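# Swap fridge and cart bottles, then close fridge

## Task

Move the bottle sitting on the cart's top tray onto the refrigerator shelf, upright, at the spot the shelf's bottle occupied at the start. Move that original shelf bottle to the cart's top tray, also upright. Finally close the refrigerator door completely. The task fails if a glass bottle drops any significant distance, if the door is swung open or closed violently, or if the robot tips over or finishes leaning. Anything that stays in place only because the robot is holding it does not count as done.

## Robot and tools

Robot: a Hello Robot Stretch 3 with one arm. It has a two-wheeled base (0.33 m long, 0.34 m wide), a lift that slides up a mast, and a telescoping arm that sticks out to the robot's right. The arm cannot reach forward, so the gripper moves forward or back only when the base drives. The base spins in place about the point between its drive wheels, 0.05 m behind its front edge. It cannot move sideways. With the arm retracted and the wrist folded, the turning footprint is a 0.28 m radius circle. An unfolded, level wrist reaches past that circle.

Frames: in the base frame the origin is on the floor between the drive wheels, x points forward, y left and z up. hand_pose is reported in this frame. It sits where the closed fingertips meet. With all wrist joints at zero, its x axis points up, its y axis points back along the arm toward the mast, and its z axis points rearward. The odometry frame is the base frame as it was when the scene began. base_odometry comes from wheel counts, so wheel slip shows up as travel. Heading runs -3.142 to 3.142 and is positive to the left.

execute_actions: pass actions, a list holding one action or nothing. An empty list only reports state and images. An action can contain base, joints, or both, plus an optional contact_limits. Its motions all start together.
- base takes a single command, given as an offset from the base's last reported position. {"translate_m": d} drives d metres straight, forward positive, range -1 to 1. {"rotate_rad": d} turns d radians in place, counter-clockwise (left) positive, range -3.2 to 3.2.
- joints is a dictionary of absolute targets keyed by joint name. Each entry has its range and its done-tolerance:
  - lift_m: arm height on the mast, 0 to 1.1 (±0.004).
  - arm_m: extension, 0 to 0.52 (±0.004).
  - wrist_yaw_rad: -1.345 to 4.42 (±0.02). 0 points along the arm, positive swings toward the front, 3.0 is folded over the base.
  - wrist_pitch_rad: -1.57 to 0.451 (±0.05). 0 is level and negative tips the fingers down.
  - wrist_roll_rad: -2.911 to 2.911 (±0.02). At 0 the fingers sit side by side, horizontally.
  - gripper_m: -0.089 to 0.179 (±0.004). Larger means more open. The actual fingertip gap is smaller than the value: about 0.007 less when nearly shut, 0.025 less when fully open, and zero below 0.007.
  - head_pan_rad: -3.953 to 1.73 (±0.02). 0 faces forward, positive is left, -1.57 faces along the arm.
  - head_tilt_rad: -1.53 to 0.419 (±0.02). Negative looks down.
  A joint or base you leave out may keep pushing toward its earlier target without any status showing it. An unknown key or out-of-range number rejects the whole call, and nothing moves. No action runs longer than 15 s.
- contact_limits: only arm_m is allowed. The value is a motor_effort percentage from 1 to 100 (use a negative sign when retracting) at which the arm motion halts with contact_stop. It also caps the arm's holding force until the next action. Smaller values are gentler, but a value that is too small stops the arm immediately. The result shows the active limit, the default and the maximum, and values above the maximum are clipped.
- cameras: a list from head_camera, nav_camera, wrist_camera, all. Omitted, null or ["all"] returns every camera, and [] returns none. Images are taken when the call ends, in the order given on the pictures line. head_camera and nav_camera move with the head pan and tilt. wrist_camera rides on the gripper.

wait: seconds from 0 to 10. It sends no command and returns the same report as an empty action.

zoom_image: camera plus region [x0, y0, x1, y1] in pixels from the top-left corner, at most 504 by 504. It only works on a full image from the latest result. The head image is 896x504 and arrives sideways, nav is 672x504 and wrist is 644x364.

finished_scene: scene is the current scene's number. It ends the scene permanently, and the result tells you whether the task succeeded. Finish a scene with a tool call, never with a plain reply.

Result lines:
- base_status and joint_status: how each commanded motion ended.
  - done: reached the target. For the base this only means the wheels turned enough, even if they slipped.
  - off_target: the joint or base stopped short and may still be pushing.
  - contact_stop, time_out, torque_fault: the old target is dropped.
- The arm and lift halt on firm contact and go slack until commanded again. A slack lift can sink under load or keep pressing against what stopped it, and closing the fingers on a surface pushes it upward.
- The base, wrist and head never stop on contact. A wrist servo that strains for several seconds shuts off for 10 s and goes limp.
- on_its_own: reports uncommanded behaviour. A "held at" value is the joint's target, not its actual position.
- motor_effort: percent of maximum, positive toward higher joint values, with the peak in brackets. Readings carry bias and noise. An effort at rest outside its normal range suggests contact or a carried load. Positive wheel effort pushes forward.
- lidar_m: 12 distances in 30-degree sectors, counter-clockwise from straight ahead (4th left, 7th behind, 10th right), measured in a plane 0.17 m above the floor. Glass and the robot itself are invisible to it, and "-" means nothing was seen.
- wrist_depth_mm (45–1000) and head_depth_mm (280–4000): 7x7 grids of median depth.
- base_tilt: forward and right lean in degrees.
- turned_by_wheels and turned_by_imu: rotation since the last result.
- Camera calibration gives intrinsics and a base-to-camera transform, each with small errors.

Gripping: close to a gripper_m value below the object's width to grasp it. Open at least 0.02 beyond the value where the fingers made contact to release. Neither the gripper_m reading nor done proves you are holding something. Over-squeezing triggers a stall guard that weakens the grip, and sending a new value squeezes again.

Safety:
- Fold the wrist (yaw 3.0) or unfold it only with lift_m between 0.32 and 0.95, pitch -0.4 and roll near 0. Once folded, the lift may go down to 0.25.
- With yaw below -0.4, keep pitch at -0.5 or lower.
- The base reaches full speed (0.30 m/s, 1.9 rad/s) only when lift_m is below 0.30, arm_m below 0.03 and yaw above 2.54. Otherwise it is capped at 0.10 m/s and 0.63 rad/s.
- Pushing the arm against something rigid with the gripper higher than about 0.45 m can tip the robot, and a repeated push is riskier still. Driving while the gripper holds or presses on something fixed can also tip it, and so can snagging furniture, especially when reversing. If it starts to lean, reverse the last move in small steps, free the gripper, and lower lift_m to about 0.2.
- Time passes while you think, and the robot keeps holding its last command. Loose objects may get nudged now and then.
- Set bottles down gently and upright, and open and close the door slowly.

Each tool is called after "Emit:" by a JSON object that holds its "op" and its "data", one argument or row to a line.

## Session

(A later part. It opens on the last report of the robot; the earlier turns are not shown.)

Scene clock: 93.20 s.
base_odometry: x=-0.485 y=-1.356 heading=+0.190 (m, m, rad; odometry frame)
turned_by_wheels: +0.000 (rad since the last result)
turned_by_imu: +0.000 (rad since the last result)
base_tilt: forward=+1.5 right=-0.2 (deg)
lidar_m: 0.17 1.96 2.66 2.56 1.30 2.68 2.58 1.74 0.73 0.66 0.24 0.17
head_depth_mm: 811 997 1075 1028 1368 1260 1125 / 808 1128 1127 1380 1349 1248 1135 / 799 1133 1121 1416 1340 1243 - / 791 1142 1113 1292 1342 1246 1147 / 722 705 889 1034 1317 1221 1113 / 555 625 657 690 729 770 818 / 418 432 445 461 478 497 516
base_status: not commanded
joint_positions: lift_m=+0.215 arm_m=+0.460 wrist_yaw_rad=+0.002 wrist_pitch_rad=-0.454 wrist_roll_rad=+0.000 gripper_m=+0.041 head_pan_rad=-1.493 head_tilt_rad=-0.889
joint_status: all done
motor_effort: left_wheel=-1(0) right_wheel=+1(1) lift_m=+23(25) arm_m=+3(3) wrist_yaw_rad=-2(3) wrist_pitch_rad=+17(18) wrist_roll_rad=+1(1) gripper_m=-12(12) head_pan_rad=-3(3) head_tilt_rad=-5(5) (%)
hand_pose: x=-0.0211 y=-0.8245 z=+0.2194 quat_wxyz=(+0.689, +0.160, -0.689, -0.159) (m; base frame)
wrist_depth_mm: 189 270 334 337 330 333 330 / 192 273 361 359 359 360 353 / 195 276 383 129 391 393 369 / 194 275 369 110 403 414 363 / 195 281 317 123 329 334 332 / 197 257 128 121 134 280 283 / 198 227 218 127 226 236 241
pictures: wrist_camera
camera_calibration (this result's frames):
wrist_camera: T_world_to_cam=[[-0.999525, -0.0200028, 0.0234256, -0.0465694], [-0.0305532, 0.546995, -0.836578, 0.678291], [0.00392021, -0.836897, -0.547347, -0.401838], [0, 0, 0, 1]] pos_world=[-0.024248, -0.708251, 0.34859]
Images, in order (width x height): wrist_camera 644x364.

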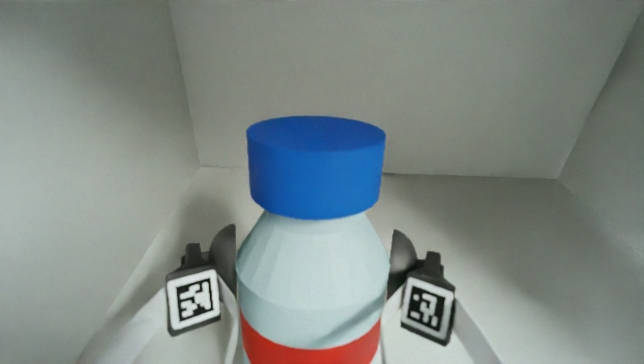

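Emit:
{"op": "execute_actions", "data": {
  "actions": [
    {"joints":{"gripper_m":0.02,"arm_m":0.0}}
  ],
  "cameras": []
}}

Emit:
{"op": "execute_actions", "data": {
  "actions": [
    {"base":{"translate_m":-0.4},"joints":{"lift_m":0.6}}
  ],
  "cameras": []
}}

Emit:
{"op": "execute_actions", "data": {
  "actions": [
    {"base":{"rotate_rad":-1.75},"joints":{"lift_m":0.95}}
  ],
  "cameras": ["wrist_camera"]
}}

Emit:
{"op": "execute_actions", "data": {
  "actions": [
    {"base":{"translate_m":-0.75}}
  ],
  "cameras": ["nav_camera"]
}}

Emit:
{"op": "execute_actions", "data": {
  "actions": [
    {"base":{"rotate_rad":-0.86},"joints":{"head_tilt_rad":-0.7}}
  ]
}}

Scene clock: 114.33 s.
base_odometry: x=-0.485 y=-1.356 heading=+0.190 (m, m, rad; odometry frame)
turned_by_wheels: +0.000 (rad since the last result)
turned_by_imu: -0.002 (rad since the last result)
base_tilt: forward=+1.5 right=-0.3 (deg)
lidar_m: 0.17 1.96 2.66 2.56 1.31 2.69 2.58 1.74 0.74 0.31 0.24 0.17
head_depth_mm: 813 998 1076 1026 1374 1259 1126 / 807 1126 1126 1375 1354 1253 1135 / 800 1134 1123 1403 1345 1245 - / 795 1140 1117 1395 1344 1203 - / 723 706 894 1033 1308 1217 1109 / 553 625 656 690 729 768 818 / 419 431 445 462 478 496 516
base_status: not commanded
joint_positions: lift_m=+0.215 arm_m=+0.000 wrist_yaw_rad=+0.001 wrist_pitch_rad=-0.454 wrist_roll_rad=+0.000 gripper_m=+0.021 head_pan_rad=-1.493 head_tilt_rad=-0.889
joint_status: all done
motor_effort: left_wheel=+0(1) right_wheel=+0(0) lift_m=+23(23) arm_m=-4(7) wrist_yaw_rad=-2(3) wrist_pitch_rad=+17(17) wrist_roll_rad=+0(0) gripper_m=-17(86) head_pan_rad=-3(3) head_tilt_rad=-5(5) (%)
hand_pose: x=-0.0213 y=-0.3650 z=+0.2194 quat_wxyz=(+0.689, +0.159, -0.689, -0.159) (m; base frame)
wrist_depth_mm: 238 349 514 749 745 568 381 / 241 343 521 772 781 551 396 / 242 345 459 128 553 533 427 / 242 346 458 109 455 462 480 / 244 342 488 123 523 515 509 / 246 331 127 121 138 436 442 / 247 345 157 126 355 377 384
pictures: none
No camera images: the call's "cameras" was empty. Leave "cameras" out to get every camera's image.

Scene clock: 119.47 s.
base_odometry: x=-0.878 y=-1.432 heading=+0.190 (m, m, rad; odometry frame)
turned_by_wheels: +0.000 (rad since the last result)
turned_by_imu: -0.003 (rad since the last result)
base_tilt: forward=+1.5 right=-0.2 (deg)
lidar_m: 0.57 2.33 2.65 1.17 1.13 2.27 2.18 1.76 1.26 0.65 0.82 0.59
head_depth_mm: 1077 1264 1538 1642 1417 1261 1125 / 1084 1273 1537 1637 1416 1298 - / 1044 1256 1559 1622 1409 1287 - / 578 682 834 1114 971 1240 - / 788 1155 1108 1393 1352 1240 1112 / 779 1167 1099 1407 1340 1233 1104 / 773 1170 1097 1381 1335 1235 1105
base_status: done
joint_positions: lift_m=+0.600 arm_m=+0.000 wrist_yaw_rad=+0.001 wrist_pitch_rad=-0.454 wrist_roll_rad=+0.000 gripper_m=+0.021 head_pan_rad=-1.493 head_tilt_rad=-0.889
joint_status: all done
motor_effort: left_wheel=-1(4) right_wheel=+2(2) lift_m=+23(26) arm_m=-4(4) wrist_yaw_rad=+0(1) wrist_pitch_rad=+18(18) wrist_roll_rad=+0(1) gripper_m=-17(17) head_pan_rad=-3(3) head_tilt_rad=-5(6) (%)
hand_pose: x=-0.0213 y=-0.3650 z=+0.6044 quat_wxyz=(+0.689, +0.160, -0.689, -0.159) (m; base frame)
wrist_depth_mm: 648 741 737 376 856 837 851 / 636 690 642 894 910 935 922 / 499 507 482 128 - - - / 662 928 961 109 - - - / 670 850 872 123 - - - / 654 722 127 121 138 920 909 / 685 678 158 126 737 776 809
pictures: none
No camera images: the call's "cameras" was empty. Leave "cameras" out to get every camera's image.

Scene clock: 123.47 s.
base_odometry: x=-0.878 y=-1.432 heading=-1.560 (m, m, rad; odometry frame)
turned_by_wheels: -1.750 (rad since the last result)
turned_by_imu: -1.714 (rad since the last result)
base_tilt: forward=+1.4 right=-0.2 (deg)
lidar_m: 0.65 0.65 0.63 0.57 2.62 2.83 1.30 1.09 2.42 2.17 2.16 1.35
head_depth_mm: 2119 2325 2038 - - 1206 1127 / 2072 2277 1981 - - 1238 1139 / 2062 2252 392 - - 1236 1154 / 2038 2236 1948 1628 1397 1243 1150 / 2008 2229 1913 1614 1400 1239 1112 / 1972 2204 1892 1605 1395 1236 1110 / 1951 2173 1868 1601 1386 1231 1102
base_status: done
joint_positions: lift_m=+0.950 arm_m=+0.000 wrist_yaw_rad=+0.001 wrist_pitch_rad=-0.454 wrist_roll_rad=+0.000 gripper_m=+0.021 head_pan_rad=-1.493 head_tilt_rad=-0.889
joint_status: all done
motor_effort: left_wheel=+1(3) right_wheel=-1(5) lift_m=+23(23) arm_m=-4(4) wrist_yaw_rad=+0(0) wrist_pitch_rad=+18(18) wrist_roll_rad=+0(0) gripper_m=-17(17) head_pan_rad=-3(3) head_tilt_rad=-4(5) (%)
hand_pose: x=-0.0214 y=-0.3650 z=+0.9544 quat_wxyz=(+0.689, +0.159, -0.689, -0.159) (m; base frame)
wrist_depth_mm: - - - - - - - / - - - - - - - / - - - 128 - - - / - - - 109 - - - / - - - 122 - - - / - - 126 121 138 - - / - - 157 126 - - -
pictures: wrist_camera
camera_calibration (this result's frames):
wrist_camera: T_world_to_cam=[[-0.99955, -0.0187228, 0.0234165, -0.0544014], [-0.0298459, 0.547269, -0.836424, 1.04174], [0.00284509, -0.836747, -0.547582, 0.385264], [0, 0, 0, 1]] pos_world=[-0.0243814, -0.248763, 1.08357]
Images, in order (width x height): wrist_camera 644x364.

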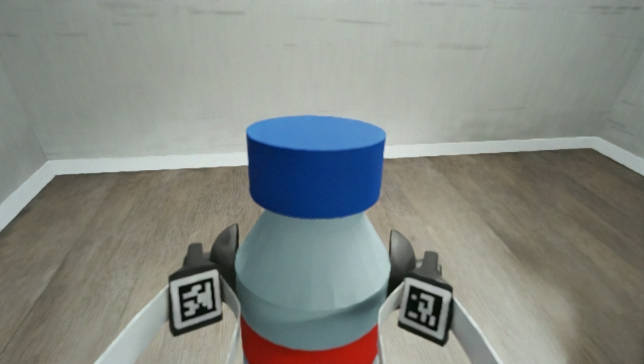

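Scene clock: 132.03 s.
base_odometry: x=-0.886 y=-0.682 heading=-1.560 (m, m, rad; odometry frame)
turned_by_wheels: +0.000 (rad since the last result)
turned_by_imu: -0.005 (rad since the last result)
base_tilt: forward=+1.5 right=-0.2 (deg)
lidar_m: 1.39 0.85 2.36 2.01 2.01 2.01 1.83 0.58 0.58 0.62 2.32 2.18
head_depth_mm: 2248 2375 730 - - 1205 1128 / 2225 2334 794 - - 1230 1139 / 2202 2325 392 - - 1224 1152 / 2170 2298 1949 1618 1404 1246 1148 / 2145 2301 1897 1606 1399 1243 1111 / 2105 2287 1891 1603 1394 1237 1110 / 2086 2256 1879 1596 1384 1229 1107
base_status: done
joint_positions: lift_m=+0.950 arm_m=+0.000 wrist_yaw_rad=+0.001 wrist_pitch_rad=-0.454 wrist_roll_rad=+0.000 gripper_m=+0.021 head_pan_rad=-1.493 head_tilt_rad=-0.889
joint_status: not commanded
motor_effort: left_wheel=+1(2) right_wheel=+0(5) lift_m=+23(23) arm_m=-4(4) wrist_yaw_rad=-1(1) wrist_pitch_rad=+18(18) wrist_roll_rad=+0(0) gripper_m=-18(17) head_pan_rad=-3(3) head_tilt_rad=-4(6) (%)
hand_pose: x=-0.0214 y=-0.3650 z=+0.9544 quat_wxyz=(+0.689, +0.159, -0.689, -0.159) (m; base frame)
wrist_depth_mm: - - - - - - - / - - - - - - - / - - - 128 - 696 644 / - - - 109 502 545 376 / - - - 122 444 388 390 / - - 127 121 138 726 337 / - - 158 126 593 656 655
pictures: nav_camera (sideways: a quarter turn counterclockwise sets it upright)
camera_calibration (this result's frames):
nav_camera: T_world_to_cam=[[0.0231966, -0.765869, 0.642578, -0.793644], [-0.99934, -0.0357316, -0.00651199, 0.0641399], [0.0279477, -0.642003, -0.766193, 0.953241], [0, 0, 0, 1]] pos_world=[0.0558666, 0.00644731, 1.24076]
Images, in order (width x height): nav_camera 672x504.

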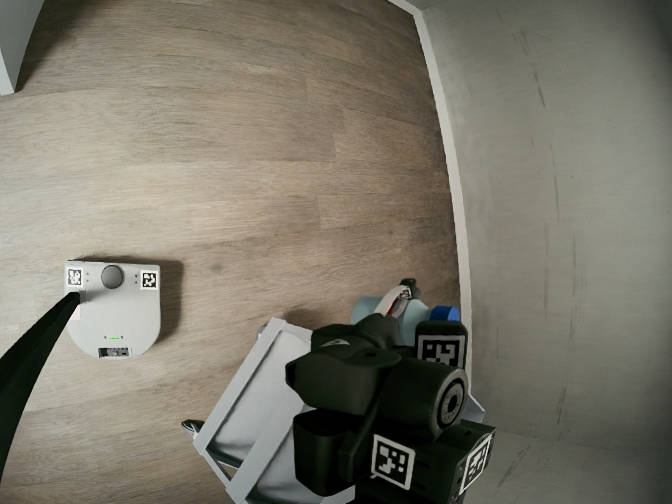

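Scene clock: 134.40 s.
base_odometry: x=-0.886 y=-0.682 heading=-2.420 (m, m, rad; odometry frame)
turned_by_wheels: -0.860 (rad since the last result)
turned_by_imu: -0.842 (rad since the last result)
base_tilt: forward=+1.4 right=-0.2 (deg)
lidar_m: 2.41 2.02 1.39 0.85 2.56 2.01 2.43 1.88 0.64 0.57 0.58 2.32
head_depth_mm: 1578 1768 856 756 - - - / 1676 1837 908 755 - - 1127 / 1786 1935 941 415 - - 1122 / 1907 2085 937 720 1037 1258 1159 / 2043 2254 933 805 1017 1253 1159 / 2202 2456 891 723 1017 1226 1155 / 2375 2635 887 711 964 1250 1153
base_status: done
joint_positions: lift_m=+0.950 arm_m=+0.000 wrist_yaw_rad=+0.001 wrist_pitch_rad=-0.454 wrist_roll_rad=+0.000 gripper_m=+0.021 head_pan_rad=-1.493 head_tilt_rad=-0.705
joint_status: all done
motor_effort: left_wheel=+1(4) right_wheel=-1(5) lift_m=+24(23) arm_m=-4(4) wrist_yaw_rad=+0(1) wrist_pitch_rad=+18(17) wrist_roll_rad=+1(0) gripper_m=-17(17) head_pan_rad=-3(3) head_tilt_rad=+2(18) (%)
hand_pose: x=-0.0214 y=-0.3650 z=+0.9544 quat_wxyz=(+0.689, +0.159, -0.689, -0.159) (m; base frame)
wrist_depth_mm: - - - - - - - / - - - - - - - / 616 411 665 127 644 - - / 484 425 395 109 440 - - / 377 397 398 122 478 - - / - 725 127 121 137 - - / - 617 157 126 635 - -
pictures: head_camera (sideways: a quarter turn clockwise sets it upright), nav_camera (sideways: a quarter turn counterclockwise sets it upright), wrist_camera
camera_calibration (this result's frames):
head_camera: T_world_to_cam=[[-0.0535323, 0.690864, -0.721001, 0.96803], [0.998519, 0.0440649, -0.0319142, 0.033554], [0.00972248, -0.721641, -0.692199, 0.862714], [0, 0, 0, 1]] pos_world=[0.0099289, -0.0476853, 1.29619]
nav_camera: T_world_to_cam=[[0.0130705, -0.635669, 0.771851, -0.962051], [-0.999193, -0.037623, -0.0140646, 0.0739742], [0.0379798, -0.771044, -0.635648, 0.783393], [0, 0, 0, 1]] pos_world=[0.0567359, -0.00473281, 1.24156]
wrist_camera: T_world_to_cam=[[-0.999552, -0.0186288, 0.0234145, -0.0543858], [-0.0297928, 0.547272, -0.836424, 1.04174], [0.00276748, -0.836747, -0.547582, 0.385261], [0, 0, 0, 1]] pos_world=[-0.0243912, -0.248765, 1.08357]
Images, in order (width x height): head_camera 896x504, nav_camera 672x504, wrist_camera 644x364.

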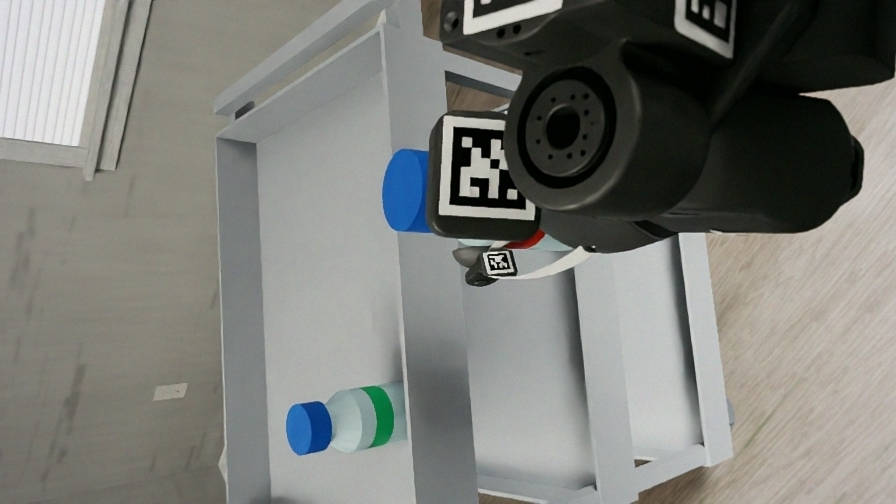

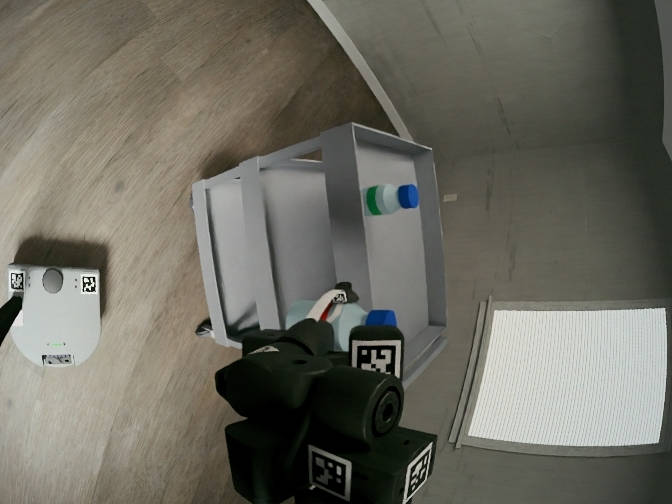

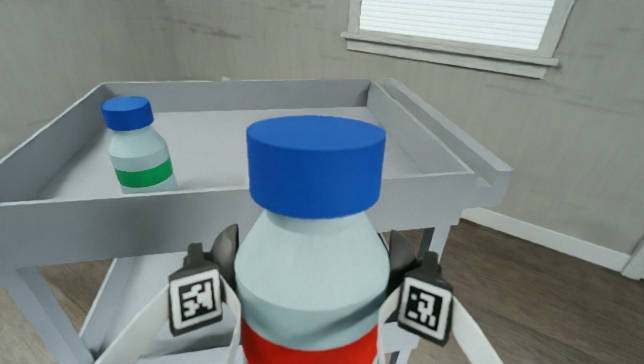

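Emit:
{"op": "execute_actions", "data": {
  "actions": [
    {"joints":{"lift_m":0.98,"arm_m":0.36,"wrist_pitch_rad":-0.37}}
  ],
  "cameras": []
}}

Emit:
{"op": "execute_actions", "data": {
  "actions": [
    {"joints":{"lift_m":0.86}}
  ],
  "cameras": ["head_camera"]
}}

Emit:
{"op": "execute_actions", "data": {
  "actions": [
    {"joints":{"lift_m":0.845}}
  ],
  "cameras": []
}}

Scene clock: 145.03 s.
base_odometry: x=-0.886 y=-0.682 heading=-2.420 (m, m, rad; odometry frame)
turned_by_wheels: +0.000 (rad since the last result)
turned_by_imu: -0.002 (rad since the last result)
base_tilt: forward=+1.4 right=-0.2 (deg)
lidar_m: 2.41 2.02 1.39 0.85 2.55 2.01 2.43 1.88 0.64 0.58 0.58 2.32
head_depth_mm: 1543 1813 850 1779 1594 1350 1173 / 1610 - 909 815 1054 1317 1166 / 1752 - 904 752 1052 1264 1163 / 1909 2094 936 808 1050 1257 1160 / 2048 2240 933 805 1020 1255 1162 / 2202 2427 893 724 1012 1229 1153 / 2400 2633 888 711 963 1245 1153
base_status: not commanded
joint_positions: lift_m=+0.980 arm_m=+0.360 wrist_yaw_rad=+0.001 wrist_pitch_rad=-0.427 wrist_roll_rad=+0.000 gripper_m=+0.021 head_pan_rad=-1.493 head_tilt_rad=-0.705
joint_status: wrist_pitch_rad off_target (ended at -0.427, target -0.370); the others done
motor_effort: left_wheel=+1(1) right_wheel=-1(1) lift_m=+23(23) arm_m=+4(5) wrist_yaw_rad=-2(2) wrist_pitch_rad=+19(21) wrist_roll_rad=+0(1) gripper_m=-17(17) head_pan_rad=-2(3) head_tilt_rad=+2(3) (%)
hand_pose: x=-0.0214 y=-0.7279 z=+0.9903 quat_wxyz=(+0.691, +0.150, -0.691, -0.150) (m; base frame)
wrist_depth_mm: - - - - - - 887 / - - - - - - 960 / - - - 127 - - - / - - 488 109 525 - - / 455 469 480 122 455 - - / 390 397 127 120 138 336 - / 334 335 157 125 335 299 -
pictures: none
No camera images: the call's "cameras" was empty. Leave "cameras" out to get every camera's image.

Scene clock: 146.97 s.
base_odometry: x=-0.886 y=-0.682 heading=-2.420 (m, m, rad; odometry frame)
turned_by_wheels: +0.000 (rad since the last result)
turned_by_imu: -0.001 (rad since the last result)
base_tilt: forward=+1.4 right=-0.1 (deg)
lidar_m: 2.40 2.02 1.39 0.85 2.56 2.01 2.43 1.87 0.65 0.58 0.58 2.32
head_depth_mm: 1580 1759 1886 - 1550 1321 1176 / 1671 1836 - 821 1050 1319 1175 / 1783 1952 - 758 1053 1265 1166 / 1899 2080 901 807 1048 1260 1164 / 2059 2261 929 805 1021 1257 1156 / 2200 2427 892 723 1015 1225 1157 / 2393 2663 886 709 960 1249 1157
base_status: not commanded
joint_positions: lift_m=+0.860 arm_m=+0.360 wrist_yaw_rad=+0.001 wrist_pitch_rad=-0.426 wrist_roll_rad=+0.000 gripper_m=+0.021 head_pan_rad=-1.493 head_tilt_rad=-0.705
joint_status: all done
motor_effort: left_wheel=+1(1) right_wheel=-1(1) lift_m=+17(20) arm_m=+4(4) wrist_yaw_rad=+0(0) wrist_pitch_rad=+18(19) wrist_roll_rad=+0(0) gripper_m=-17(18) head_pan_rad=-3(3) head_tilt_rad=+1(2) (%)
hand_pose: x=-0.0214 y=-0.7280 z=+0.8709 quat_wxyz=(+0.691, +0.150, -0.691, -0.150) (m; base frame)
wrist_depth_mm: - - - - - - 954 / - - - - - - 965 / 401 415 438 127 428 - - / 362 373 357 109 370 294 - / 294 297 299 122 309 277 225 / 248 247 127 121 138 252 201 / 212 212 156 126 209 223 204
pictures: head_camera (sideways: a quarter turn clockwise sets it upright)
camera_calibration (this result's frames):
head_camera: T_world_to_cam=[[-0.0535257, 0.690823, -0.72104, 0.96808], [0.998519, 0.044058, -0.0319123, 0.0335515], [0.00972179, -0.72168, -0.692159, 0.862661], [0, 0, 0, 1]] pos_world=[0.00992868, -0.0476856, 1.29619]
Images, in order (width x height): head_camera 896x504.

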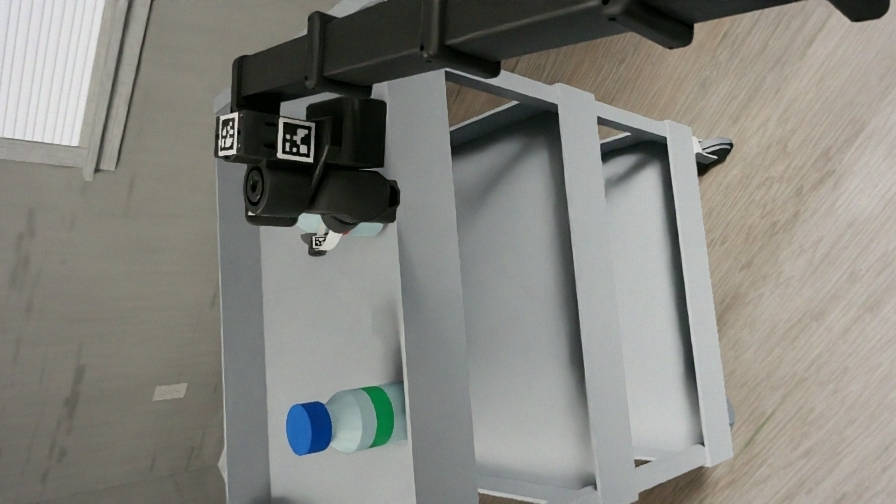

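Scene clock: 147.80 s.
base_odometry: x=-0.886 y=-0.682 heading=-2.420 (m, m, rad; odometry frame)
turned_by_wheels: +0.000 (rad since the last result)
turned_by_imu: +0.000 (rad since the last result)
base_tilt: forward=+1.5 right=-0.1 (deg)
lidar_m: 2.41 2.02 1.39 0.85 2.55 2.01 2.43 1.87 0.64 0.58 0.58 2.31
head_depth_mm: 1590 1757 1852 - - 1317 1177 / 1667 1836 - 881 1051 1324 1166 / 1777 1943 - 1112 1055 1267 1159 / 1898 2084 936 809 1049 1258 1164 / 2050 2251 933 803 1020 1249 1155 / 2212 2446 888 723 1015 1230 1155 / 2377 2620 887 712 962 1241 1156
base_status: not commanded
joint_positions: lift_m=+0.845 arm_m=+0.360 wrist_yaw_rad=+0.000 wrist_pitch_rad=-0.396 wrist_roll_rad=+0.000 gripper_m=+0.021 head_pan_rad=-1.493 head_tilt_rad=-0.704
joint_status: all done
motor_effort: left_wheel=+0(1) right_wheel=-1(1) lift_m=+14(16) arm_m=+4(4) wrist_yaw_rad=-1(1) wrist_pitch_rad=+8(18) wrist_roll_rad=+1(0) gripper_m=-17(17) head_pan_rad=-3(3) head_tilt_rad=+2(3) (%)
hand_pose: x=-0.0214 y=-0.7318 z=+0.8629 quat_wxyz=(+0.693, +0.139, -0.693, -0.139) (m; base frame)
wrist_depth_mm: - - - - - - 903 / - - - - - - 957 / 397 416 426 125 430 - - / 365 372 360 108 367 289 274 / 290 294 295 122 310 276 217 / 239 241 126 121 137 248 202 / 203 204 177 125 206 214 202
pictures: none
No camera images: the call's "cameras" was empty. Leave "cameras" out to get every camera's image.

Emit:
{"op": "execute_actions", "data": {
  "actions": [
    {"joints":{"gripper_m":0.15}}
  ],
  "cameras": []
}}

Emit:
{"op": "execute_actions", "data": {
  "actions": [
    {"joints":{"lift_m":0.98,"wrist_pitch_rad":-0.4}}
  ],
  "cameras": []
}}

Emit:
{"op": "execute_actions", "data": {
  "actions": [
    {"base":{"translate_m":0.237},"joints":{"arm_m":0.17}}
  ],
  "cameras": ["wrist_camera"]
}}

Emit:
{"op": "execute_actions", "data": {
  "actions": [
    {"joints":{"lift_m":0.89}}
  ],
  "cameras": ["wrist_camera","head_camera"]
}}

Scene clock: 158.93 s.
base_odometry: x=-0.886 y=-0.682 heading=-2.420 (m, m, rad; odometry frame)
turned_by_wheels: +0.000 (rad since the last result)
turned_by_imu: -0.001 (rad since the last result)
base_tilt: forward=+1.4 right=-0.2 (deg)
lidar_m: 2.41 2.02 1.39 0.85 2.54 2.01 2.43 1.88 0.65 0.58 0.58 2.32
head_depth_mm: 1582 1773 1853 - - 1321 1171 / 1677 1837 - 857 1050 1317 1171 / 1784 1949 - 1116 1054 1265 1164 / 1904 2082 935 808 1047 1259 1159 / 2024 2246 929 802 1017 1255 1160 / 2199 2428 892 721 1014 1230 1160 / 2372 2640 890 711 959 1248 1153
base_status: not commanded
joint_positions: lift_m=+0.845 arm_m=+0.360 wrist_yaw_rad=+0.000 wrist_pitch_rad=-0.386 wrist_roll_rad=+0.000 gripper_m=+0.150 head_pan_rad=-1.493 head_tilt_rad=-0.704
joint_status: all done
motor_effort: left_wheel=+1(0) right_wheel=-1(0) lift_m=+15(14) arm_m=+4(4) wrist_yaw_rad=-1(0) wrist_pitch_rad=+5(8) wrist_roll_rad=+1(0) gripper_m=-1(82) head_pan_rad=-3(3) head_tilt_rad=+2(2) (%)
hand_pose: x=-0.0215 y=-0.7330 z=+0.8650 quat_wxyz=(+0.694, +0.136, -0.694, -0.136) (m; base frame)
wrist_depth_mm: - - - - - - 905 / - - - - - - 954 / 395 411 431 449 439 - - / 374 375 343 100 376 293 - / 291 307 277 100 310 275 222 / 249 247 132 115 254 240 201 / - 204 139 114 215 210 194
pictures: none
No camera images: the call's "cameras" was empty. Leave "cameras" out to get every camera's image.

Scene clock: 161.00 s.
base_odometry: x=-0.886 y=-0.682 heading=-2.420 (m, m, rad; odometry frame)
turned_by_wheels: +0.000 (rad since the last result)
turned_by_imu: -0.001 (rad since the last result)
base_tilt: forward=+1.4 right=-0.2 (deg)
lidar_m: 2.40 2.02 1.39 0.85 2.55 2.01 2.42 1.87 0.65 0.57 0.58 2.32
head_depth_mm: 1540 1810 851 1790 1599 1352 1174 / 1622 - 909 816 1048 1319 1169 / 1749 - 844 752 1052 1265 1169 / 1901 2059 900 807 1051 1258 1160 / 2042 2249 933 803 1021 1251 1158 / 2210 2430 892 723 1011 1228 1157 / 2383 2631 886 712 962 1242 1151
base_status: not commanded
joint_positions: lift_m=+0.980 arm_m=+0.360 wrist_yaw_rad=+0.000 wrist_pitch_rad=-0.415 wrist_roll_rad=+0.000 gripper_m=+0.150 head_pan_rad=-1.493 head_tilt_rad=-0.704
joint_status: all done
motor_effort: left_wheel=+1(0) right_wheel=+0(1) lift_m=+21(22) arm_m=+4(4) wrist_yaw_rad=-1(1) wrist_pitch_rad=+5(5) wrist_roll_rad=+1(0) gripper_m=+0(0) head_pan_rad=-2(2) head_tilt_rad=+2(2) (%)
hand_pose: x=-0.0215 y=-0.7295 z=+0.9932 quat_wxyz=(+0.692, +0.146, -0.692, -0.146) (m; base frame)
wrist_depth_mm: - - - - - - 896 / - - - - - - 966 / - - - - - - - / - - - 534 - - - / 457 483 495 501 461 - - / 395 401 402 407 402 - - / 339 335 350 202 359 321 -
pictures: none
No camera images: the call's "cameras" was empty. Leave "cameras" out to get every camera's image.

Scene clock: 164.33 s.
base_odometry: x=-1.064 y=-0.838 heading=-2.420 (m, m, rad; odometry frame)
turned_by_wheels: +0.000 (rad since the last result)
turned_by_imu: +0.000 (rad since the last result)
base_tilt: forward=+1.5 right=-0.2 (deg)
lidar_m: 2.19 1.90 1.27 0.89 0.88 2.23 2.66 2.02 0.59 0.53 2.19 2.11
head_depth_mm: 1697 - - 740 1037 1259 1174 / 1787 - - 722 1028 1267 1165 / 1906 2079 - 719 1002 1243 1163 / 2033 2260 898 708 994 1236 1163 / 2187 2453 931 699 971 1255 1163 / 2350 2710 2463 1911 1571 1331 1159 / 2317 2569 2437 1898 1564 1324 1152
base_status: done
joint_positions: lift_m=+0.980 arm_m=+0.170 wrist_yaw_rad=+0.000 wrist_pitch_rad=-0.415 wrist_roll_rad=+0.000 gripper_m=+0.150 head_pan_rad=-1.493 head_tilt_rad=-0.704
joint_status: all done
motor_effort: left_wheel=+0(4) right_wheel=-1(3) lift_m=+21(21) arm_m=-4(4) wrist_yaw_rad=-1(1) wrist_pitch_rad=+5(5) wrist_roll_rad=+0(1) gripper_m=+0(0) head_pan_rad=-3(3) head_tilt_rad=+3(2) (%)
hand_pose: x=-0.0215 y=-0.5400 z=+0.9931 quat_wxyz=(+0.692, +0.146, -0.692, -0.146) (m; base frame)
wrist_depth_mm: - - - - - - - / - - - - - - - / - - - - - - - / - - 590 634 652 605 584 / - - 483 294 506 361 465 / - 408 401 285 416 356 430 / - 321 351 311 353 346 364
pictures: wrist_camera
camera_calibration (this result's frames):
wrist_camera: T_world_to_cam=[[-0.999559, -0.0173484, 0.0241001, -0.0586215], [-0.0295918, 0.514407, -0.857036, 1.17268], [0.00247098, -0.857371, -0.514693, 0.216214], [0, 0, 0, 1]] pos_world=[-0.0244282, -0.418875, 1.11772]
Images, in order (width x height): wrist_camera 644x364.

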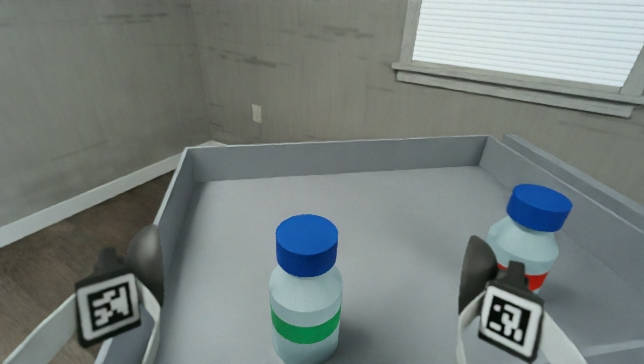

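Scene clock: 166.00 s.
base_odometry: x=-1.064 y=-0.838 heading=-2.420 (m, m, rad; odometry frame)
turned_by_wheels: +0.000 (rad since the last result)
turned_by_imu: +0.000 (rad since the last result)
base_tilt: forward=+1.4 right=-0.2 (deg)
lidar_m: 2.19 1.90 1.27 0.89 0.88 2.23 2.66 2.03 0.59 0.53 2.19 2.11
head_depth_mm: 1706 1835 993 - 1030 1259 1167 / 1791 1932 1030 - 1004 1263 1171 / 1919 2097 984 - 986 1240 1160 / 2050 2266 939 708 998 1235 1166 / 2178 2460 933 697 971 1249 1158 / 2340 2721 2431 1912 1567 1335 1161 / 2299 2572 2422 1911 1570 1330 1153
base_status: not commanded
joint_positions: lift_m=+0.890 arm_m=+0.170 wrist_yaw_rad=+0.000 wrist_pitch_rad=-0.415 wrist_roll_rad=+0.000 gripper_m=+0.150 head_pan_rad=-1.493 head_tilt_rad=-0.704
joint_status: all done
motor_effort: left_wheel=+1(1) right_wheel=-1(1) lift_m=+15(19) arm_m=-4(4) wrist_yaw_rad=+0(0) wrist_pitch_rad=+5(5) wrist_roll_rad=+0(0) gripper_m=+0(0) head_pan_rad=-3(3) head_tilt_rad=+3(3) (%)
hand_pose: x=-0.0215 y=-0.5400 z=+0.9035 quat_wxyz=(+0.692, +0.146, -0.692, -0.146) (m; base frame)
wrist_depth_mm: - - - - - - - / - - - - - - - / - - 563 572 609 592 302 / - 398 451 237 465 428 417 / - 318 354 246 368 344 363 / - 290 292 275 300 321 232 / 187 176 184 194 211 234 256
pictures: head_camera (sideways: a quarter turn clockwise sets it upright), wrist_camera
camera_calibration (this result's frames):
head_camera: T_world_to_cam=[[-0.0535186, 0.690732, -0.721127, 0.968195], [0.998519, 0.044054, -0.0319081, 0.033546], [0.0097286, -0.721767, -0.692067, 0.862542], [0, 0, 0, 1]] pos_world=[0.00992874, -0.0476863, 1.2962]
wrist_camera: T_world_to_cam=[[-0.999559, -0.0173561, 0.0240946, -0.0564594], [-0.0295918, 0.514684, -0.856869, 1.09582], [0.00247078, -0.857204, -0.51497, 0.170451], [0, 0, 0, 1]] pos_world=[-0.0244282, -0.418871, 1.02811]
Images, in order (width x height): head_camera 896x504, wrist_camera 644x364.

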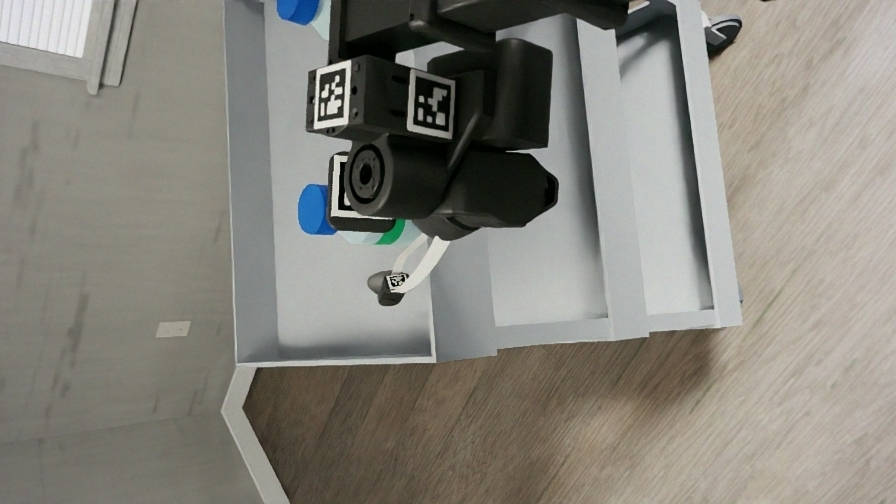

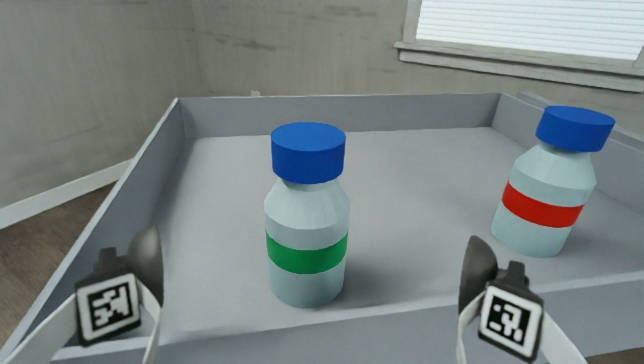

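Emit:
{"op": "execute_actions", "data": {
  "actions": [
    {"joints":{"arm_m":0.27}}
  ],
  "cameras": []
}}

Emit:
{"op": "execute_actions", "data": {
  "actions": [
    {"joints":{"lift_m":0.843}}
  ],
  "cameras": ["wrist_camera"]
}}

Emit:
{"op": "execute_actions", "data": {
  "actions": [
    {"joints":{"gripper_m":0.02}}
  ],
  "cameras": []
}}

Emit:
{"op": "execute_actions", "data": {
  "actions": [
    {"joints":{"lift_m":0.96}}
  ],
  "cameras": ["wrist_camera"]
}}

Scene clock: 176.07 s.
base_odometry: x=-1.064 y=-0.838 heading=-2.420 (m, m, rad; odometry frame)
turned_by_wheels: +0.000 (rad since the last result)
turned_by_imu: -0.001 (rad since the last result)
base_tilt: forward=+1.5 right=-0.3 (deg)
lidar_m: 2.20 1.90 1.27 0.89 0.88 2.22 2.67 2.02 0.59 0.53 2.19 2.11
head_depth_mm: 1696 1834 - 734 1030 1259 1168 / 1804 1959 - 924 1031 1258 1167 / 1908 2107 - 711 1001 1239 1165 / 2032 2287 973 707 997 1238 1163 / 2170 2448 930 699 970 1253 1156 / 2361 2686 2451 1902 1571 1338 1157 / 2344 2540 2420 1898 1567 1322 1154
base_status: not commanded
joint_positions: lift_m=+0.890 arm_m=+0.270 wrist_yaw_rad=+0.000 wrist_pitch_rad=-0.415 wrist_roll_rad=+0.000 gripper_m=+0.150 head_pan_rad=-1.493 head_tilt_rad=-0.704
joint_status: all done
motor_effort: left_wheel=+1(0) right_wheel=-1(0) lift_m=+15(14) arm_m=+4(3) wrist_yaw_rad=-1(0) wrist_pitch_rad=+5(5) wrist_roll_rad=+0(1) gripper_m=+0(0) head_pan_rad=-3(3) head_tilt_rad=+3(3) (%)
hand_pose: x=-0.0215 y=-0.6394 z=+0.9035 quat_wxyz=(+0.692, +0.146, -0.692, -0.146) (m; base frame)
wrist_depth_mm: - - - - - - - / - - - - - - - / - - 481 501 542 558 494 / - 399 456 454 467 472 429 / - 337 327 145 366 371 235 / 236 290 274 142 301 305 240 / - 244 237 153 260 252 251
pictures: none
No camera images: the call's "cameras" was empty. Leave "cameras" out to get every camera's image.

Scene clock: 177.33 s.
base_odometry: x=-1.064 y=-0.838 heading=-2.420 (m, m, rad; odometry frame)
turned_by_wheels: +0.000 (rad since the last result)
turned_by_imu: +0.000 (rad since the last result)
base_tilt: forward=+1.5 right=-0.2 (deg)
lidar_m: 2.19 1.90 1.27 0.89 0.88 2.23 2.67 2.02 0.59 0.53 2.19 2.11
head_depth_mm: 1694 1830 953 - - 1263 1173 / 1788 1942 1032 1123 1028 1263 1170 / 1914 2101 1024 - 1001 1241 1166 / 2053 2283 956 704 996 1234 1162 / 2175 2462 931 697 969 1251 1159 / 2356 2708 2440 1908 1571 1334 1154 / 2336 2561 2422 1896 1558 1323 1152
base_status: not commanded
joint_positions: lift_m=+0.843 arm_m=+0.270 wrist_yaw_rad=+0.000 wrist_pitch_rad=-0.415 wrist_roll_rad=+0.000 gripper_m=+0.150 head_pan_rad=-1.493 head_tilt_rad=-0.704
joint_status: all done
motor_effort: left_wheel=+0(0) right_wheel=-1(1) lift_m=+14(16) arm_m=+4(4) wrist_yaw_rad=-1(0) wrist_pitch_rad=+5(5) wrist_roll_rad=+0(0) gripper_m=+0(0) head_pan_rad=-3(3) head_tilt_rad=+3(3) (%)
hand_pose: x=-0.0215 y=-0.6394 z=+0.8565 quat_wxyz=(+0.692, +0.146, -0.692, -0.146) (m; base frame)
wrist_depth_mm: - - - - - - - / - - - - - - - / - 410 135 119 504 524 443 / 260 336 321 114 375 383 238 / 240 287 143 128 292 298 233 / 224 234 141 129 240 253 233 / - 195 190 146 204 200 211
pictures: wrist_camera
camera_calibration (this result's frames):
wrist_camera: T_world_to_cam=[[-0.999559, -0.0173565, 0.0240941, -0.0570526], [-0.0295917, 0.514708, -0.856855, 1.10673], [0.00247059, -0.85719, -0.514995, 0.061043], [0, 0, 0, 1]] pos_world=[-0.0244282, -0.518306, 0.981116]
Images, in order (width x height): wrist_camera 644x364.

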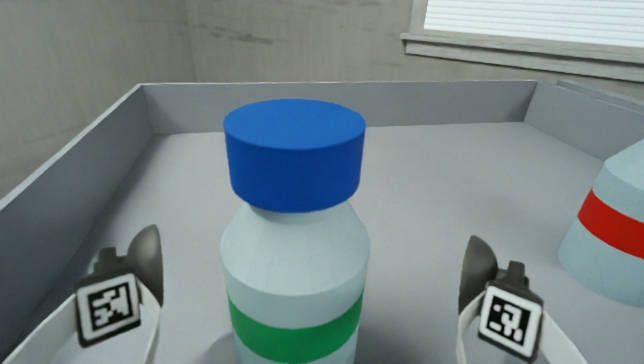

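Scene clock: 179.13 s.
base_odometry: x=-1.064 y=-0.838 heading=-2.420 (m, m, rad; odometry frame)
turned_by_wheels: +0.000 (rad since the last result)
turned_by_imu: +0.000 (rad since the last result)
base_tilt: forward=+1.5 right=-0.1 (deg)
lidar_m: 2.20 1.89 1.27 0.89 0.88 2.23 2.66 2.02 0.59 0.53 2.19 2.11
head_depth_mm: 1696 1820 951 - - 1267 1173 / 1801 1934 1032 1119 1030 1263 1166 / 1921 2110 1023 - 1003 1239 1165 / 2041 2275 954 707 997 1235 1162 / 2181 2442 931 699 968 1255 1157 / 2347 2730 2433 1910 1569 1334 1155 / 2322 2564 2419 1894 1560 1329 1155
base_status: not commanded
joint_positions: lift_m=+0.843 arm_m=+0.270 wrist_yaw_rad=+0.004 wrist_pitch_rad=-0.423 wrist_roll_rad=+0.000 gripper_m=+0.021 head_pan_rad=-1.493 head_tilt_rad=-0.704
joint_status: all done
motor_effort: left_wheel=+1(1) right_wheel=-2(3) lift_m=+15(15) arm_m=+3(4) wrist_yaw_rad=-3(4) wrist_pitch_rad=+8(8) wrist_roll_rad=+1(0) gripper_m=-17(92) head_pan_rad=-3(3) head_tilt_rad=+3(2) (%)
hand_pose: x=-0.0207 y=-0.6385 z=+0.8547 quat_wxyz=(+0.692, +0.150, -0.691, -0.147) (m; base frame)
wrist_depth_mm: - - - - - - - / - - - - 507 524 - / - 402 442 113 467 506 436 / 257 328 334 110 366 376 239 / 237 278 151 125 289 295 235 / 222 231 135 125 233 241 235 / 194 197 193 141 197 205 208
pictures: none
No camera images: the call's "cameras" was empty. Leave "cameras" out to get every camera's image.

Scene clock: 181.03 s.
base_odometry: x=-1.064 y=-0.838 heading=-2.420 (m, m, rad; odometry frame)
turned_by_wheels: +0.000 (rad since the last result)
turned_by_imu: -0.001 (rad since the last result)
base_tilt: forward=+1.5 right=-0.2 (deg)
lidar_m: 2.19 1.90 1.27 0.89 0.88 2.23 2.66 2.02 0.59 0.53 2.19 2.11
head_depth_mm: 1692 - 773 740 1034 1262 1172 / 1780 - 863 789 1029 1262 1170 / 1917 - - 784 1002 1242 1163 / 2031 2260 898 709 998 1234 1162 / 2194 2429 932 700 969 1248 1158 / 2347 2707 2455 1905 1565 1333 1156 / 2321 2569 2436 1908 1561 1326 1153
base_status: not commanded
joint_positions: lift_m=+0.960 arm_m=+0.270 wrist_yaw_rad=+0.002 wrist_pitch_rad=-0.453 wrist_roll_rad=+0.000 gripper_m=+0.021 head_pan_rad=-1.493 head_tilt_rad=-0.704
joint_status: all done
motor_effort: left_wheel=+1(1) right_wheel=-2(2) lift_m=+23(24) arm_m=+3(3) wrist_yaw_rad=-2(2) wrist_pitch_rad=+17(19) wrist_roll_rad=+0(0) gripper_m=-17(17) head_pan_rad=-3(3) head_tilt_rad=+2(2) (%)
hand_pose: x=-0.0211 y=-0.6345 z=+0.9644 quat_wxyz=(+0.689, +0.160, -0.689, -0.159) (m; base frame)
wrist_depth_mm: - - - - - - - / - - - - - - - / - - - 111 - - - / - - 509 113 553 564 472 / - 411 416 126 445 454 253 / - 335 135 125 366 366 253 / - 301 303 139 307 309 281
pictures: wrist_camera
camera_calibration (this result's frames):
wrist_camera: T_world_to_cam=[[-0.999523, -0.0201212, 0.0234205, -0.0602646], [-0.0306135, 0.546932, -0.836617, 1.19763], [0.0040243, -0.836935, -0.547287, 0.164879], [0, 0, 0, 1]] pos_world=[-0.0242357, -0.518243, 1.09361]
Images, in order (width x height): wrist_camera 644x364.

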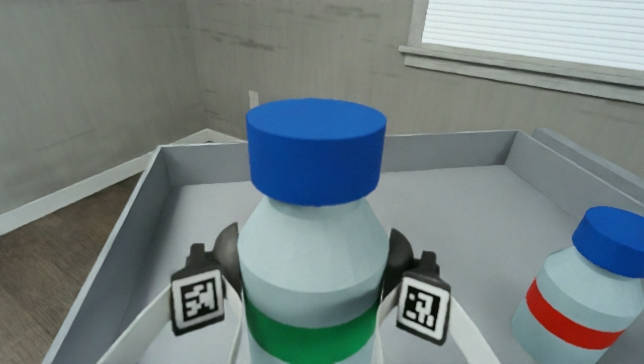

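Emit:
{"op": "execute_actions", "data": {
  "actions": [
    {"base":{"rotate_rad":1.13},"joints":{"arm_m":0}}
  ],
  "cameras": []
}}

Emit:
{"op": "execute_actions", "data": {
  "actions": [
    {"base":{"translate_m":0.65},"joints":{"lift_m":0.23,"wrist_pitch_rad":-0.37}}
  ],
  "cameras": []
}}

Emit:
{"op": "execute_actions", "data": {
  "actions": [
    {"base":{"rotate_rad":1.48},"joints":{"head_tilt_rad":-0.9}}
  ],
  "cameras": []
}}

Emit:
{"op": "execute_actions", "data": {
  "actions": [
    {"base":{"translate_m":0.33}}
  ],
  "cameras": ["wrist_camera","head_camera"]
}}

Scene clock: 194.70 s.
base_odometry: x=-1.064 y=-0.838 heading=-1.290 (m, m, rad; odometry frame)
turned_by_wheels: +1.130 (rad since the last result)
turned_by_imu: +1.104 (rad since the last result)
base_tilt: forward=+1.5 right=-0.2 (deg)
lidar_m: 1.27 0.88 2.72 2.23 2.56 1.98 0.57 0.53 2.15 2.11 2.25 1.87
head_depth_mm: 1784 2016 2271 2090 - - - / 1809 2038 2320 2075 - - 1128 / 1831 2085 2286 - - - 1122 / 1859 2108 2350 2011 1532 1331 1161 / 1874 2148 2362 1923 1579 1328 1159 / 1910 2186 2380 1908 1561 1325 1151 / 1927 2215 2420 1902 1563 1332 1154
base_status: done
joint_positions: lift_m=+0.960 arm_m=+0.000 wrist_yaw_rad=+0.001 wrist_pitch_rad=-0.453 wrist_roll_rad=+0.000 gripper_m=+0.021 head_pan_rad=-1.493 head_tilt_rad=-0.704
joint_status: all done
motor_effort: left_wheel=-1(3) right_wheel=+2(7) lift_m=+23(23) arm_m=-4(4) wrist_yaw_rad=-2(2) wrist_pitch_rad=+17(17) wrist_roll_rad=+0(1) gripper_m=-17(16) head_pan_rad=-3(3) head_tilt_rad=+2(2) (%)
hand_pose: x=-0.0213 y=-0.3650 z=+0.9644 quat_wxyz=(+0.689, +0.159, -0.689, -0.159) (m; base frame)
wrist_depth_mm: - - - - - - - / - - - - - - - / - - - 112 - - - / - - - 112 - - - / - - - 126 - - - / - - 135 125 - - - / - - - 138 - - -
pictures: none
No camera images: the call's "cameras" was empty. Leave "cameras" out to get every camera's image.

Scene clock: 202.37 s.
base_odometry: x=-0.884 y=-1.463 heading=-1.290 (m, m, rad; odometry frame)
turned_by_wheels: +0.000 (rad since the last result)
turned_by_imu: +0.000 (rad since the last result)
base_tilt: forward=+1.4 right=-0.2 (deg)
lidar_m: 0.62 0.76 0.59 0.58 2.34 2.64 1.14 1.11 2.21 2.16 1.56 1.21
head_depth_mm: 1820 2054 2334 1953 1603 1346 1172 / 1850 2074 2324 1950 1588 1344 1168 / 1882 2128 2348 1941 1582 1341 1162 / 1912 2163 2389 1915 1572 1337 1121 / 1927 2192 2375 1911 1574 1335 1160 / 1959 2241 2447 1912 1569 1333 1152 / 1999 2297 2388 1906 1565 1325 1152
base_status: done
joint_positions: lift_m=+0.230 arm_m=+0.000 wrist_yaw_rad=+0.001 wrist_pitch_rad=-0.427 wrist_roll_rad=+0.000 gripper_m=+0.021 head_pan_rad=-1.493 head_tilt_rad=-0.704
joint_status: wrist_pitch_rad off_target (ended at -0.427, target -0.370); the others done
motor_effort: left_wheel=-2(1) right_wheel=+1(5) lift_m=+17(20) arm_m=-4(4) wrist_yaw_rad=+0(1) wrist_pitch_rad=+18(19) wrist_roll_rad=+1(0) gripper_m=-17(17) head_pan_rad=-3(3) head_tilt_rad=+3(2) (%)
hand_pose: x=-0.0214 y=-0.3685 z=+0.2408 quat_wxyz=(+0.691, +0.150, -0.691, -0.150) (m; base frame)
wrist_depth_mm: - - - - - - - / - - - - - - - / 844 928 878 112 941 - - / 659 666 646 113 722 722 756 / 535 550 524 126 566 568 591 / 442 454 135 126 453 475 477 / 377 389 380 138 386 400 408
pictures: none
No camera images: the call's "cameras" was empty. Leave "cameras" out to get every camera's image.

Scene clock: 205.70 s.
base_odometry: x=-0.884 y=-1.463 heading=+0.190 (m, m, rad; odometry frame)
turned_by_wheels: +1.480 (rad since the last result)
turned_by_imu: +1.447 (rad since the last result)
base_tilt: forward=+1.5 right=-0.2 (deg)
lidar_m: 0.58 2.34 2.68 1.19 1.15 2.26 2.17 1.71 1.24 0.62 0.82 0.60
head_depth_mm: 1049 1230 1492 1637 1419 1254 1127 / 1056 1240 1506 1640 1422 1251 1140 / 1041 1252 1518 1630 1414 1245 - / 538 633 769 1024 1356 1206 - / 761 1123 1115 1387 1338 1236 1113 / 780 1130 1105 1388 1325 1231 1108 / 772 1136 1099 1378 1327 1234 1106
base_status: done
joint_positions: lift_m=+0.230 arm_m=+0.000 wrist_yaw_rad=+0.001 wrist_pitch_rad=-0.427 wrist_roll_rad=+0.000 gripper_m=+0.021 head_pan_rad=-1.493 head_tilt_rad=-0.889
joint_status: all done
motor_effort: left_wheel=-1(7) right_wheel=+1(5) lift_m=+17(17) arm_m=-4(4) wrist_yaw_rad=-1(0) wrist_pitch_rad=+18(18) wrist_roll_rad=+1(1) gripper_m=-16(16) head_pan_rad=-3(3) head_tilt_rad=-5(19) (%)
hand_pose: x=-0.0214 y=-0.3686 z=+0.2408 quat_wxyz=(+0.691, +0.150, -0.691, -0.150) (m; base frame)
wrist_depth_mm: 671 727 686 794 836 839 836 / 681 768 746 854 912 886 905 / 574 585 565 112 938 904 929 / 444 441 446 113 720 719 755 / 489 502 458 126 566 562 579 / 445 462 135 126 462 469 481 / 386 384 377 139 383 396 407
pictures: none
No camera images: the call's "cameras" was empty. Leave "cameras" out to get every camera's image.

Scene clock: 210.17 s.
base_odometry: x=-0.560 y=-1.400 heading=+0.190 (m, m, rad; odometry frame)
turned_by_wheels: +0.000 (rad since the last result)
turned_by_imu: +0.000 (rad since the last result)
base_tilt: forward=+1.5 right=-0.3 (deg)
lidar_m: 0.25 2.05 2.69 1.44 1.28 2.60 2.50 1.70 0.67 0.85 0.36 0.26
head_depth_mm: 804 702 849 958 1422 1256 1122 / 804 696 1098 1030 1331 1249 1130 / 800 692 1122 1377 1339 1245 - / 792 690 1115 1368 1334 1206 - / 786 1086 1108 1246 1335 1238 1112 / 725 680 826 969 1108 1175 1093 / 553 623 683 702 729 756 786
base_status: done
joint_positions: lift_m=+0.230 arm_m=+0.000 wrist_yaw_rad=+0.001 wrist_pitch_rad=-0.427 wrist_roll_rad=+0.000 gripper_m=+0.021 head_pan_rad=-1.493 head_tilt_rad=-0.889
joint_status: not commanded
motor_effort: left_wheel=-1(3) right_wheel=+2(6) lift_m=+17(16) arm_m=-4(4) wrist_yaw_rad=+0(2) wrist_pitch_rad=+18(18) wrist_roll_rad=+0(0) gripper_m=-17(16) head_pan_rad=-2(3) head_tilt_rad=-4(5) (%)
hand_pose: x=-0.0214 y=-0.3686 z=+0.2408 quat_wxyz=(+0.691, +0.150, -0.691, -0.150) (m; base frame)
wrist_depth_mm: 324 403 696 732 704 424 327 / 342 407 752 767 731 423 353 / 335 408 567 112 595 411 898 / 337 427 441 112 468 430 729 / 337 465 452 126 454 465 587 / 343 453 135 126 456 474 484 / 361 386 378 138 387 403 407
pictures: head_camera (sideways: a quarter turn clockwise sets it upright), wrist_camera
camera_calibration (this result's frames):
head_camera: T_world_to_cam=[[-0.0628291, 0.810782, -0.581966, 0.786923], [0.998024, 0.0504198, -0.0375031, 0.0408247], [-0.00106424, -0.583172, -0.812348, 1.01902], [0, 0, 0, 1]] pos_world=[0.0097821, -0.0458174, 1.28729]
wrist_camera: T_world_to_cam=[[-0.999551, -0.0180512, 0.0239033, -0.0376333], [-0.0298197, 0.524332, -0.850992, 0.441904], [0.0028282, -0.851323, -0.524635, -0.0193547], [0, 0, 0, 1]] pos_world=[-0.0243842, -0.248861, 0.366802]
Images, in order (width x height): head_camera 896x504, wrist_camera 644x364.

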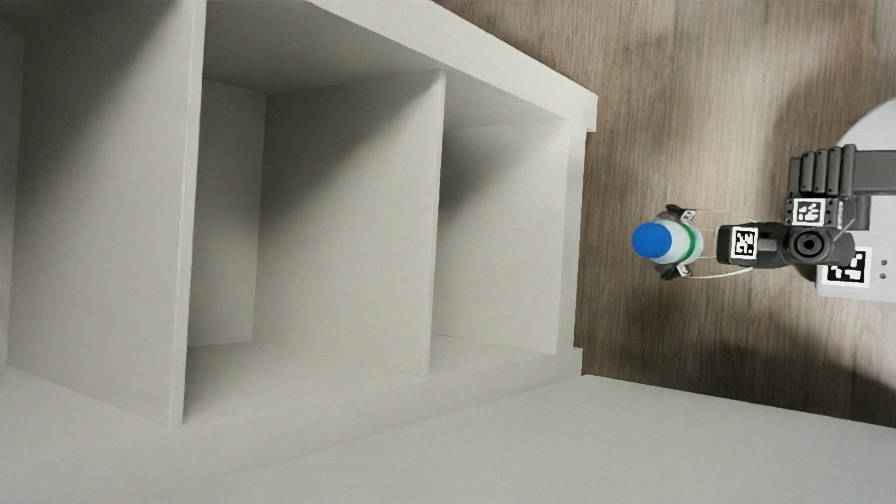

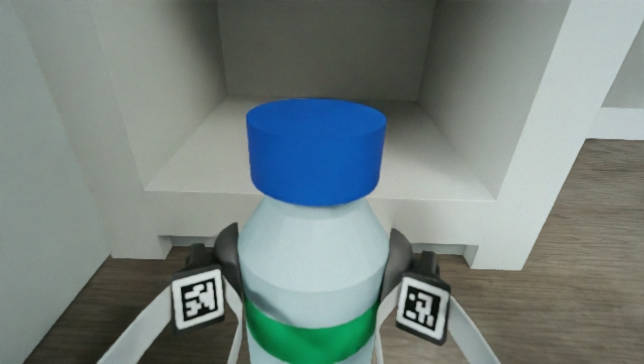

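Emit:
{"op": "execute_actions", "data": {
  "actions": [
    {"base":{"translate_m":0.04},"joints":{"arm_m":0.42}}
  ],
  "cameras": []
}}

Emit:
{"op": "execute_actions", "data": {
  "actions": [
    {"joints":{"lift_m":0.19}}
  ],
  "cameras": []
}}

Emit:
{"op": "execute_actions", "data": {
  "actions": [
    {"joints":{"lift_m":0.176}}
  ],
  "cameras": []
}}

Scene clock: 224.43 s.
base_odometry: x=-0.520 y=-1.393 heading=+0.190 (m, m, rad; odometry frame)
turned_by_wheels: +0.000 (rad since the last result)
turned_by_imu: -0.002 (rad since the last result)
base_tilt: forward=+1.4 right=-0.2 (deg)
lidar_m: 0.21 2.01 2.69 1.47 1.30 2.63 2.53 1.69 0.69 0.67 0.30 0.22
head_depth_mm: 813 701 975 1003 1397 1261 1125 / 805 698 1128 1177 1339 1254 1139 / 800 690 1120 1017 1343 1247 - / 792 690 1117 1014 1337 1242 1145 / 783 855 1052 1068 1340 1246 1112 / 587 656 770 882 923 978 1038 / 518 548 564 584 605 628 654
base_status: done
joint_positions: lift_m=+0.230 arm_m=+0.420 wrist_yaw_rad=+0.001 wrist_pitch_rad=-0.427 wrist_roll_rad=+0.000 gripper_m=+0.021 head_pan_rad=-1.493 head_tilt_rad=-0.889
joint_status: all done
motor_effort: left_wheel=-1(3) right_wheel=+1(6) lift_m=+16(16) arm_m=+4(2) wrist_yaw_rad=-1(1) wrist_pitch_rad=+18(18) wrist_roll_rad=+0(0) gripper_m=-17(17) head_pan_rad=-3(3) head_tilt_rad=-4(5) (%)
hand_pose: x=-0.0214 y=-0.7880 z=+0.2408 quat_wxyz=(+0.691, +0.150, -0.691, -0.150) (m; base frame)
wrist_depth_mm: 243 332 338 339 343 336 321 / 246 342 377 366 366 367 325 / 244 350 400 111 395 399 316 / 245 357 428 113 425 423 313 / 250 329 340 126 365 374 318 / 249 291 135 126 295 307 299 / 240 250 245 139 250 263 264
pictures: none
No camera images: the call's "cameras" was empty. Leave "cameras" out to get every camera's image.

Scene clock: 225.60 s.
base_odometry: x=-0.520 y=-1.393 heading=+0.190 (m, m, rad; odometry frame)
turned_by_wheels: +0.000 (rad since the last result)
turned_by_imu: +0.000 (rad since the last result)
base_tilt: forward=+1.5 right=-0.2 (deg)
lidar_m: 0.21 2.01 2.69 1.47 1.30 2.63 2.54 1.70 0.69 0.67 0.30 0.22
head_depth_mm: 813 701 977 999 1391 1256 1124 / 807 696 1126 1172 1340 1258 1139 / 799 692 1117 1201 1335 1249 - / 794 689 1115 1132 1342 1239 1150 / 783 857 1052 1066 1334 1241 1113 / 587 656 770 881 924 978 1040 / 518 546 565 584 605 629 653
base_status: not commanded
joint_positions: lift_m=+0.190 arm_m=+0.420 wrist_yaw_rad=+0.001 wrist_pitch_rad=-0.426 wrist_roll_rad=+0.000 gripper_m=+0.021 head_pan_rad=-1.493 head_tilt_rad=-0.889
joint_status: all done
motor_effort: left_wheel=-1(1) right_wheel=+1(1) lift_m=+17(15) arm_m=+4(4) wrist_yaw_rad=+0(2) wrist_pitch_rad=+18(18) wrist_roll_rad=+1(0) gripper_m=-17(16) head_pan_rad=-3(2) head_tilt_rad=-5(5) (%)
hand_pose: x=-0.0214 y=-0.7881 z=+0.2010 quat_wxyz=(+0.691, +0.150, -0.691, -0.150) (m; base frame)
wrist_depth_mm: 241 332 339 339 342 339 323 / 245 345 370 370 368 372 320 / 244 350 390 112 401 395 322 / 248 337 354 112 387 393 318 / 248 293 283 126 306 309 302 / 235 245 134 126 247 255 258 / 208 210 205 138 208 219 222
pictures: none
No camera images: the call's "cameras" was empty. Leave "cameras" out to get every camera's image.

Scene clock: 226.40 s.
base_odometry: x=-0.520 y=-1.393 heading=+0.190 (m, m, rad; odometry frame)
turned_by_wheels: +0.000 (rad since the last result)
turned_by_imu: +0.000 (rad since the last result)
base_tilt: forward=+1.4 right=-0.2 (deg)
lidar_m: 0.21 2.01 2.69 1.47 1.30 2.63 2.54 1.70 0.69 0.67 0.30 0.22
head_depth_mm: 813 702 975 1002 1393 1257 1126 / 808 697 1127 1175 1335 1252 1139 / 799 691 1119 1376 1336 1270 - / 793 690 1115 1144 1336 1242 1147 / 783 856 1054 1068 1334 1238 1114 / 587 657 770 879 922 976 1041 / 518 546 564 584 604 629 653
base_status: not commanded
joint_positions: lift_m=+0.176 arm_m=+0.420 wrist_yaw_rad=+0.001 wrist_pitch_rad=-0.414 wrist_roll_rad=+0.000 gripper_m=+0.021 head_pan_rad=-1.493 head_tilt_rad=-0.889
joint_status: all done
motor_effort: left_wheel=-1(1) right_wheel=+1(1) lift_m=+15(15) arm_m=+3(4) wrist_yaw_rad=+0(0) wrist_pitch_rad=+14(18) wrist_roll_rad=+0(0) gripper_m=-17(17) head_pan_rad=-3(3) head_tilt_rad=-5(5) (%)
hand_pose: x=-0.0214 y=-0.7896 z=+0.1897 quat_wxyz=(+0.692, +0.146, -0.692, -0.146) (m; base frame)
wrist_depth_mm: 243 335 340 342 342 339 322 / 244 345 365 361 365 365 326 / 243 349 397 112 399 398 316 / 246 329 341 111 368 375 318 / 250 279 268 126 291 297 289 / 226 232 134 125 234 241 246 / 197 198 193 139 199 208 207
pictures: none
No camera images: the call's "cameras" was empty. Leave "cameras" out to get every camera's image.


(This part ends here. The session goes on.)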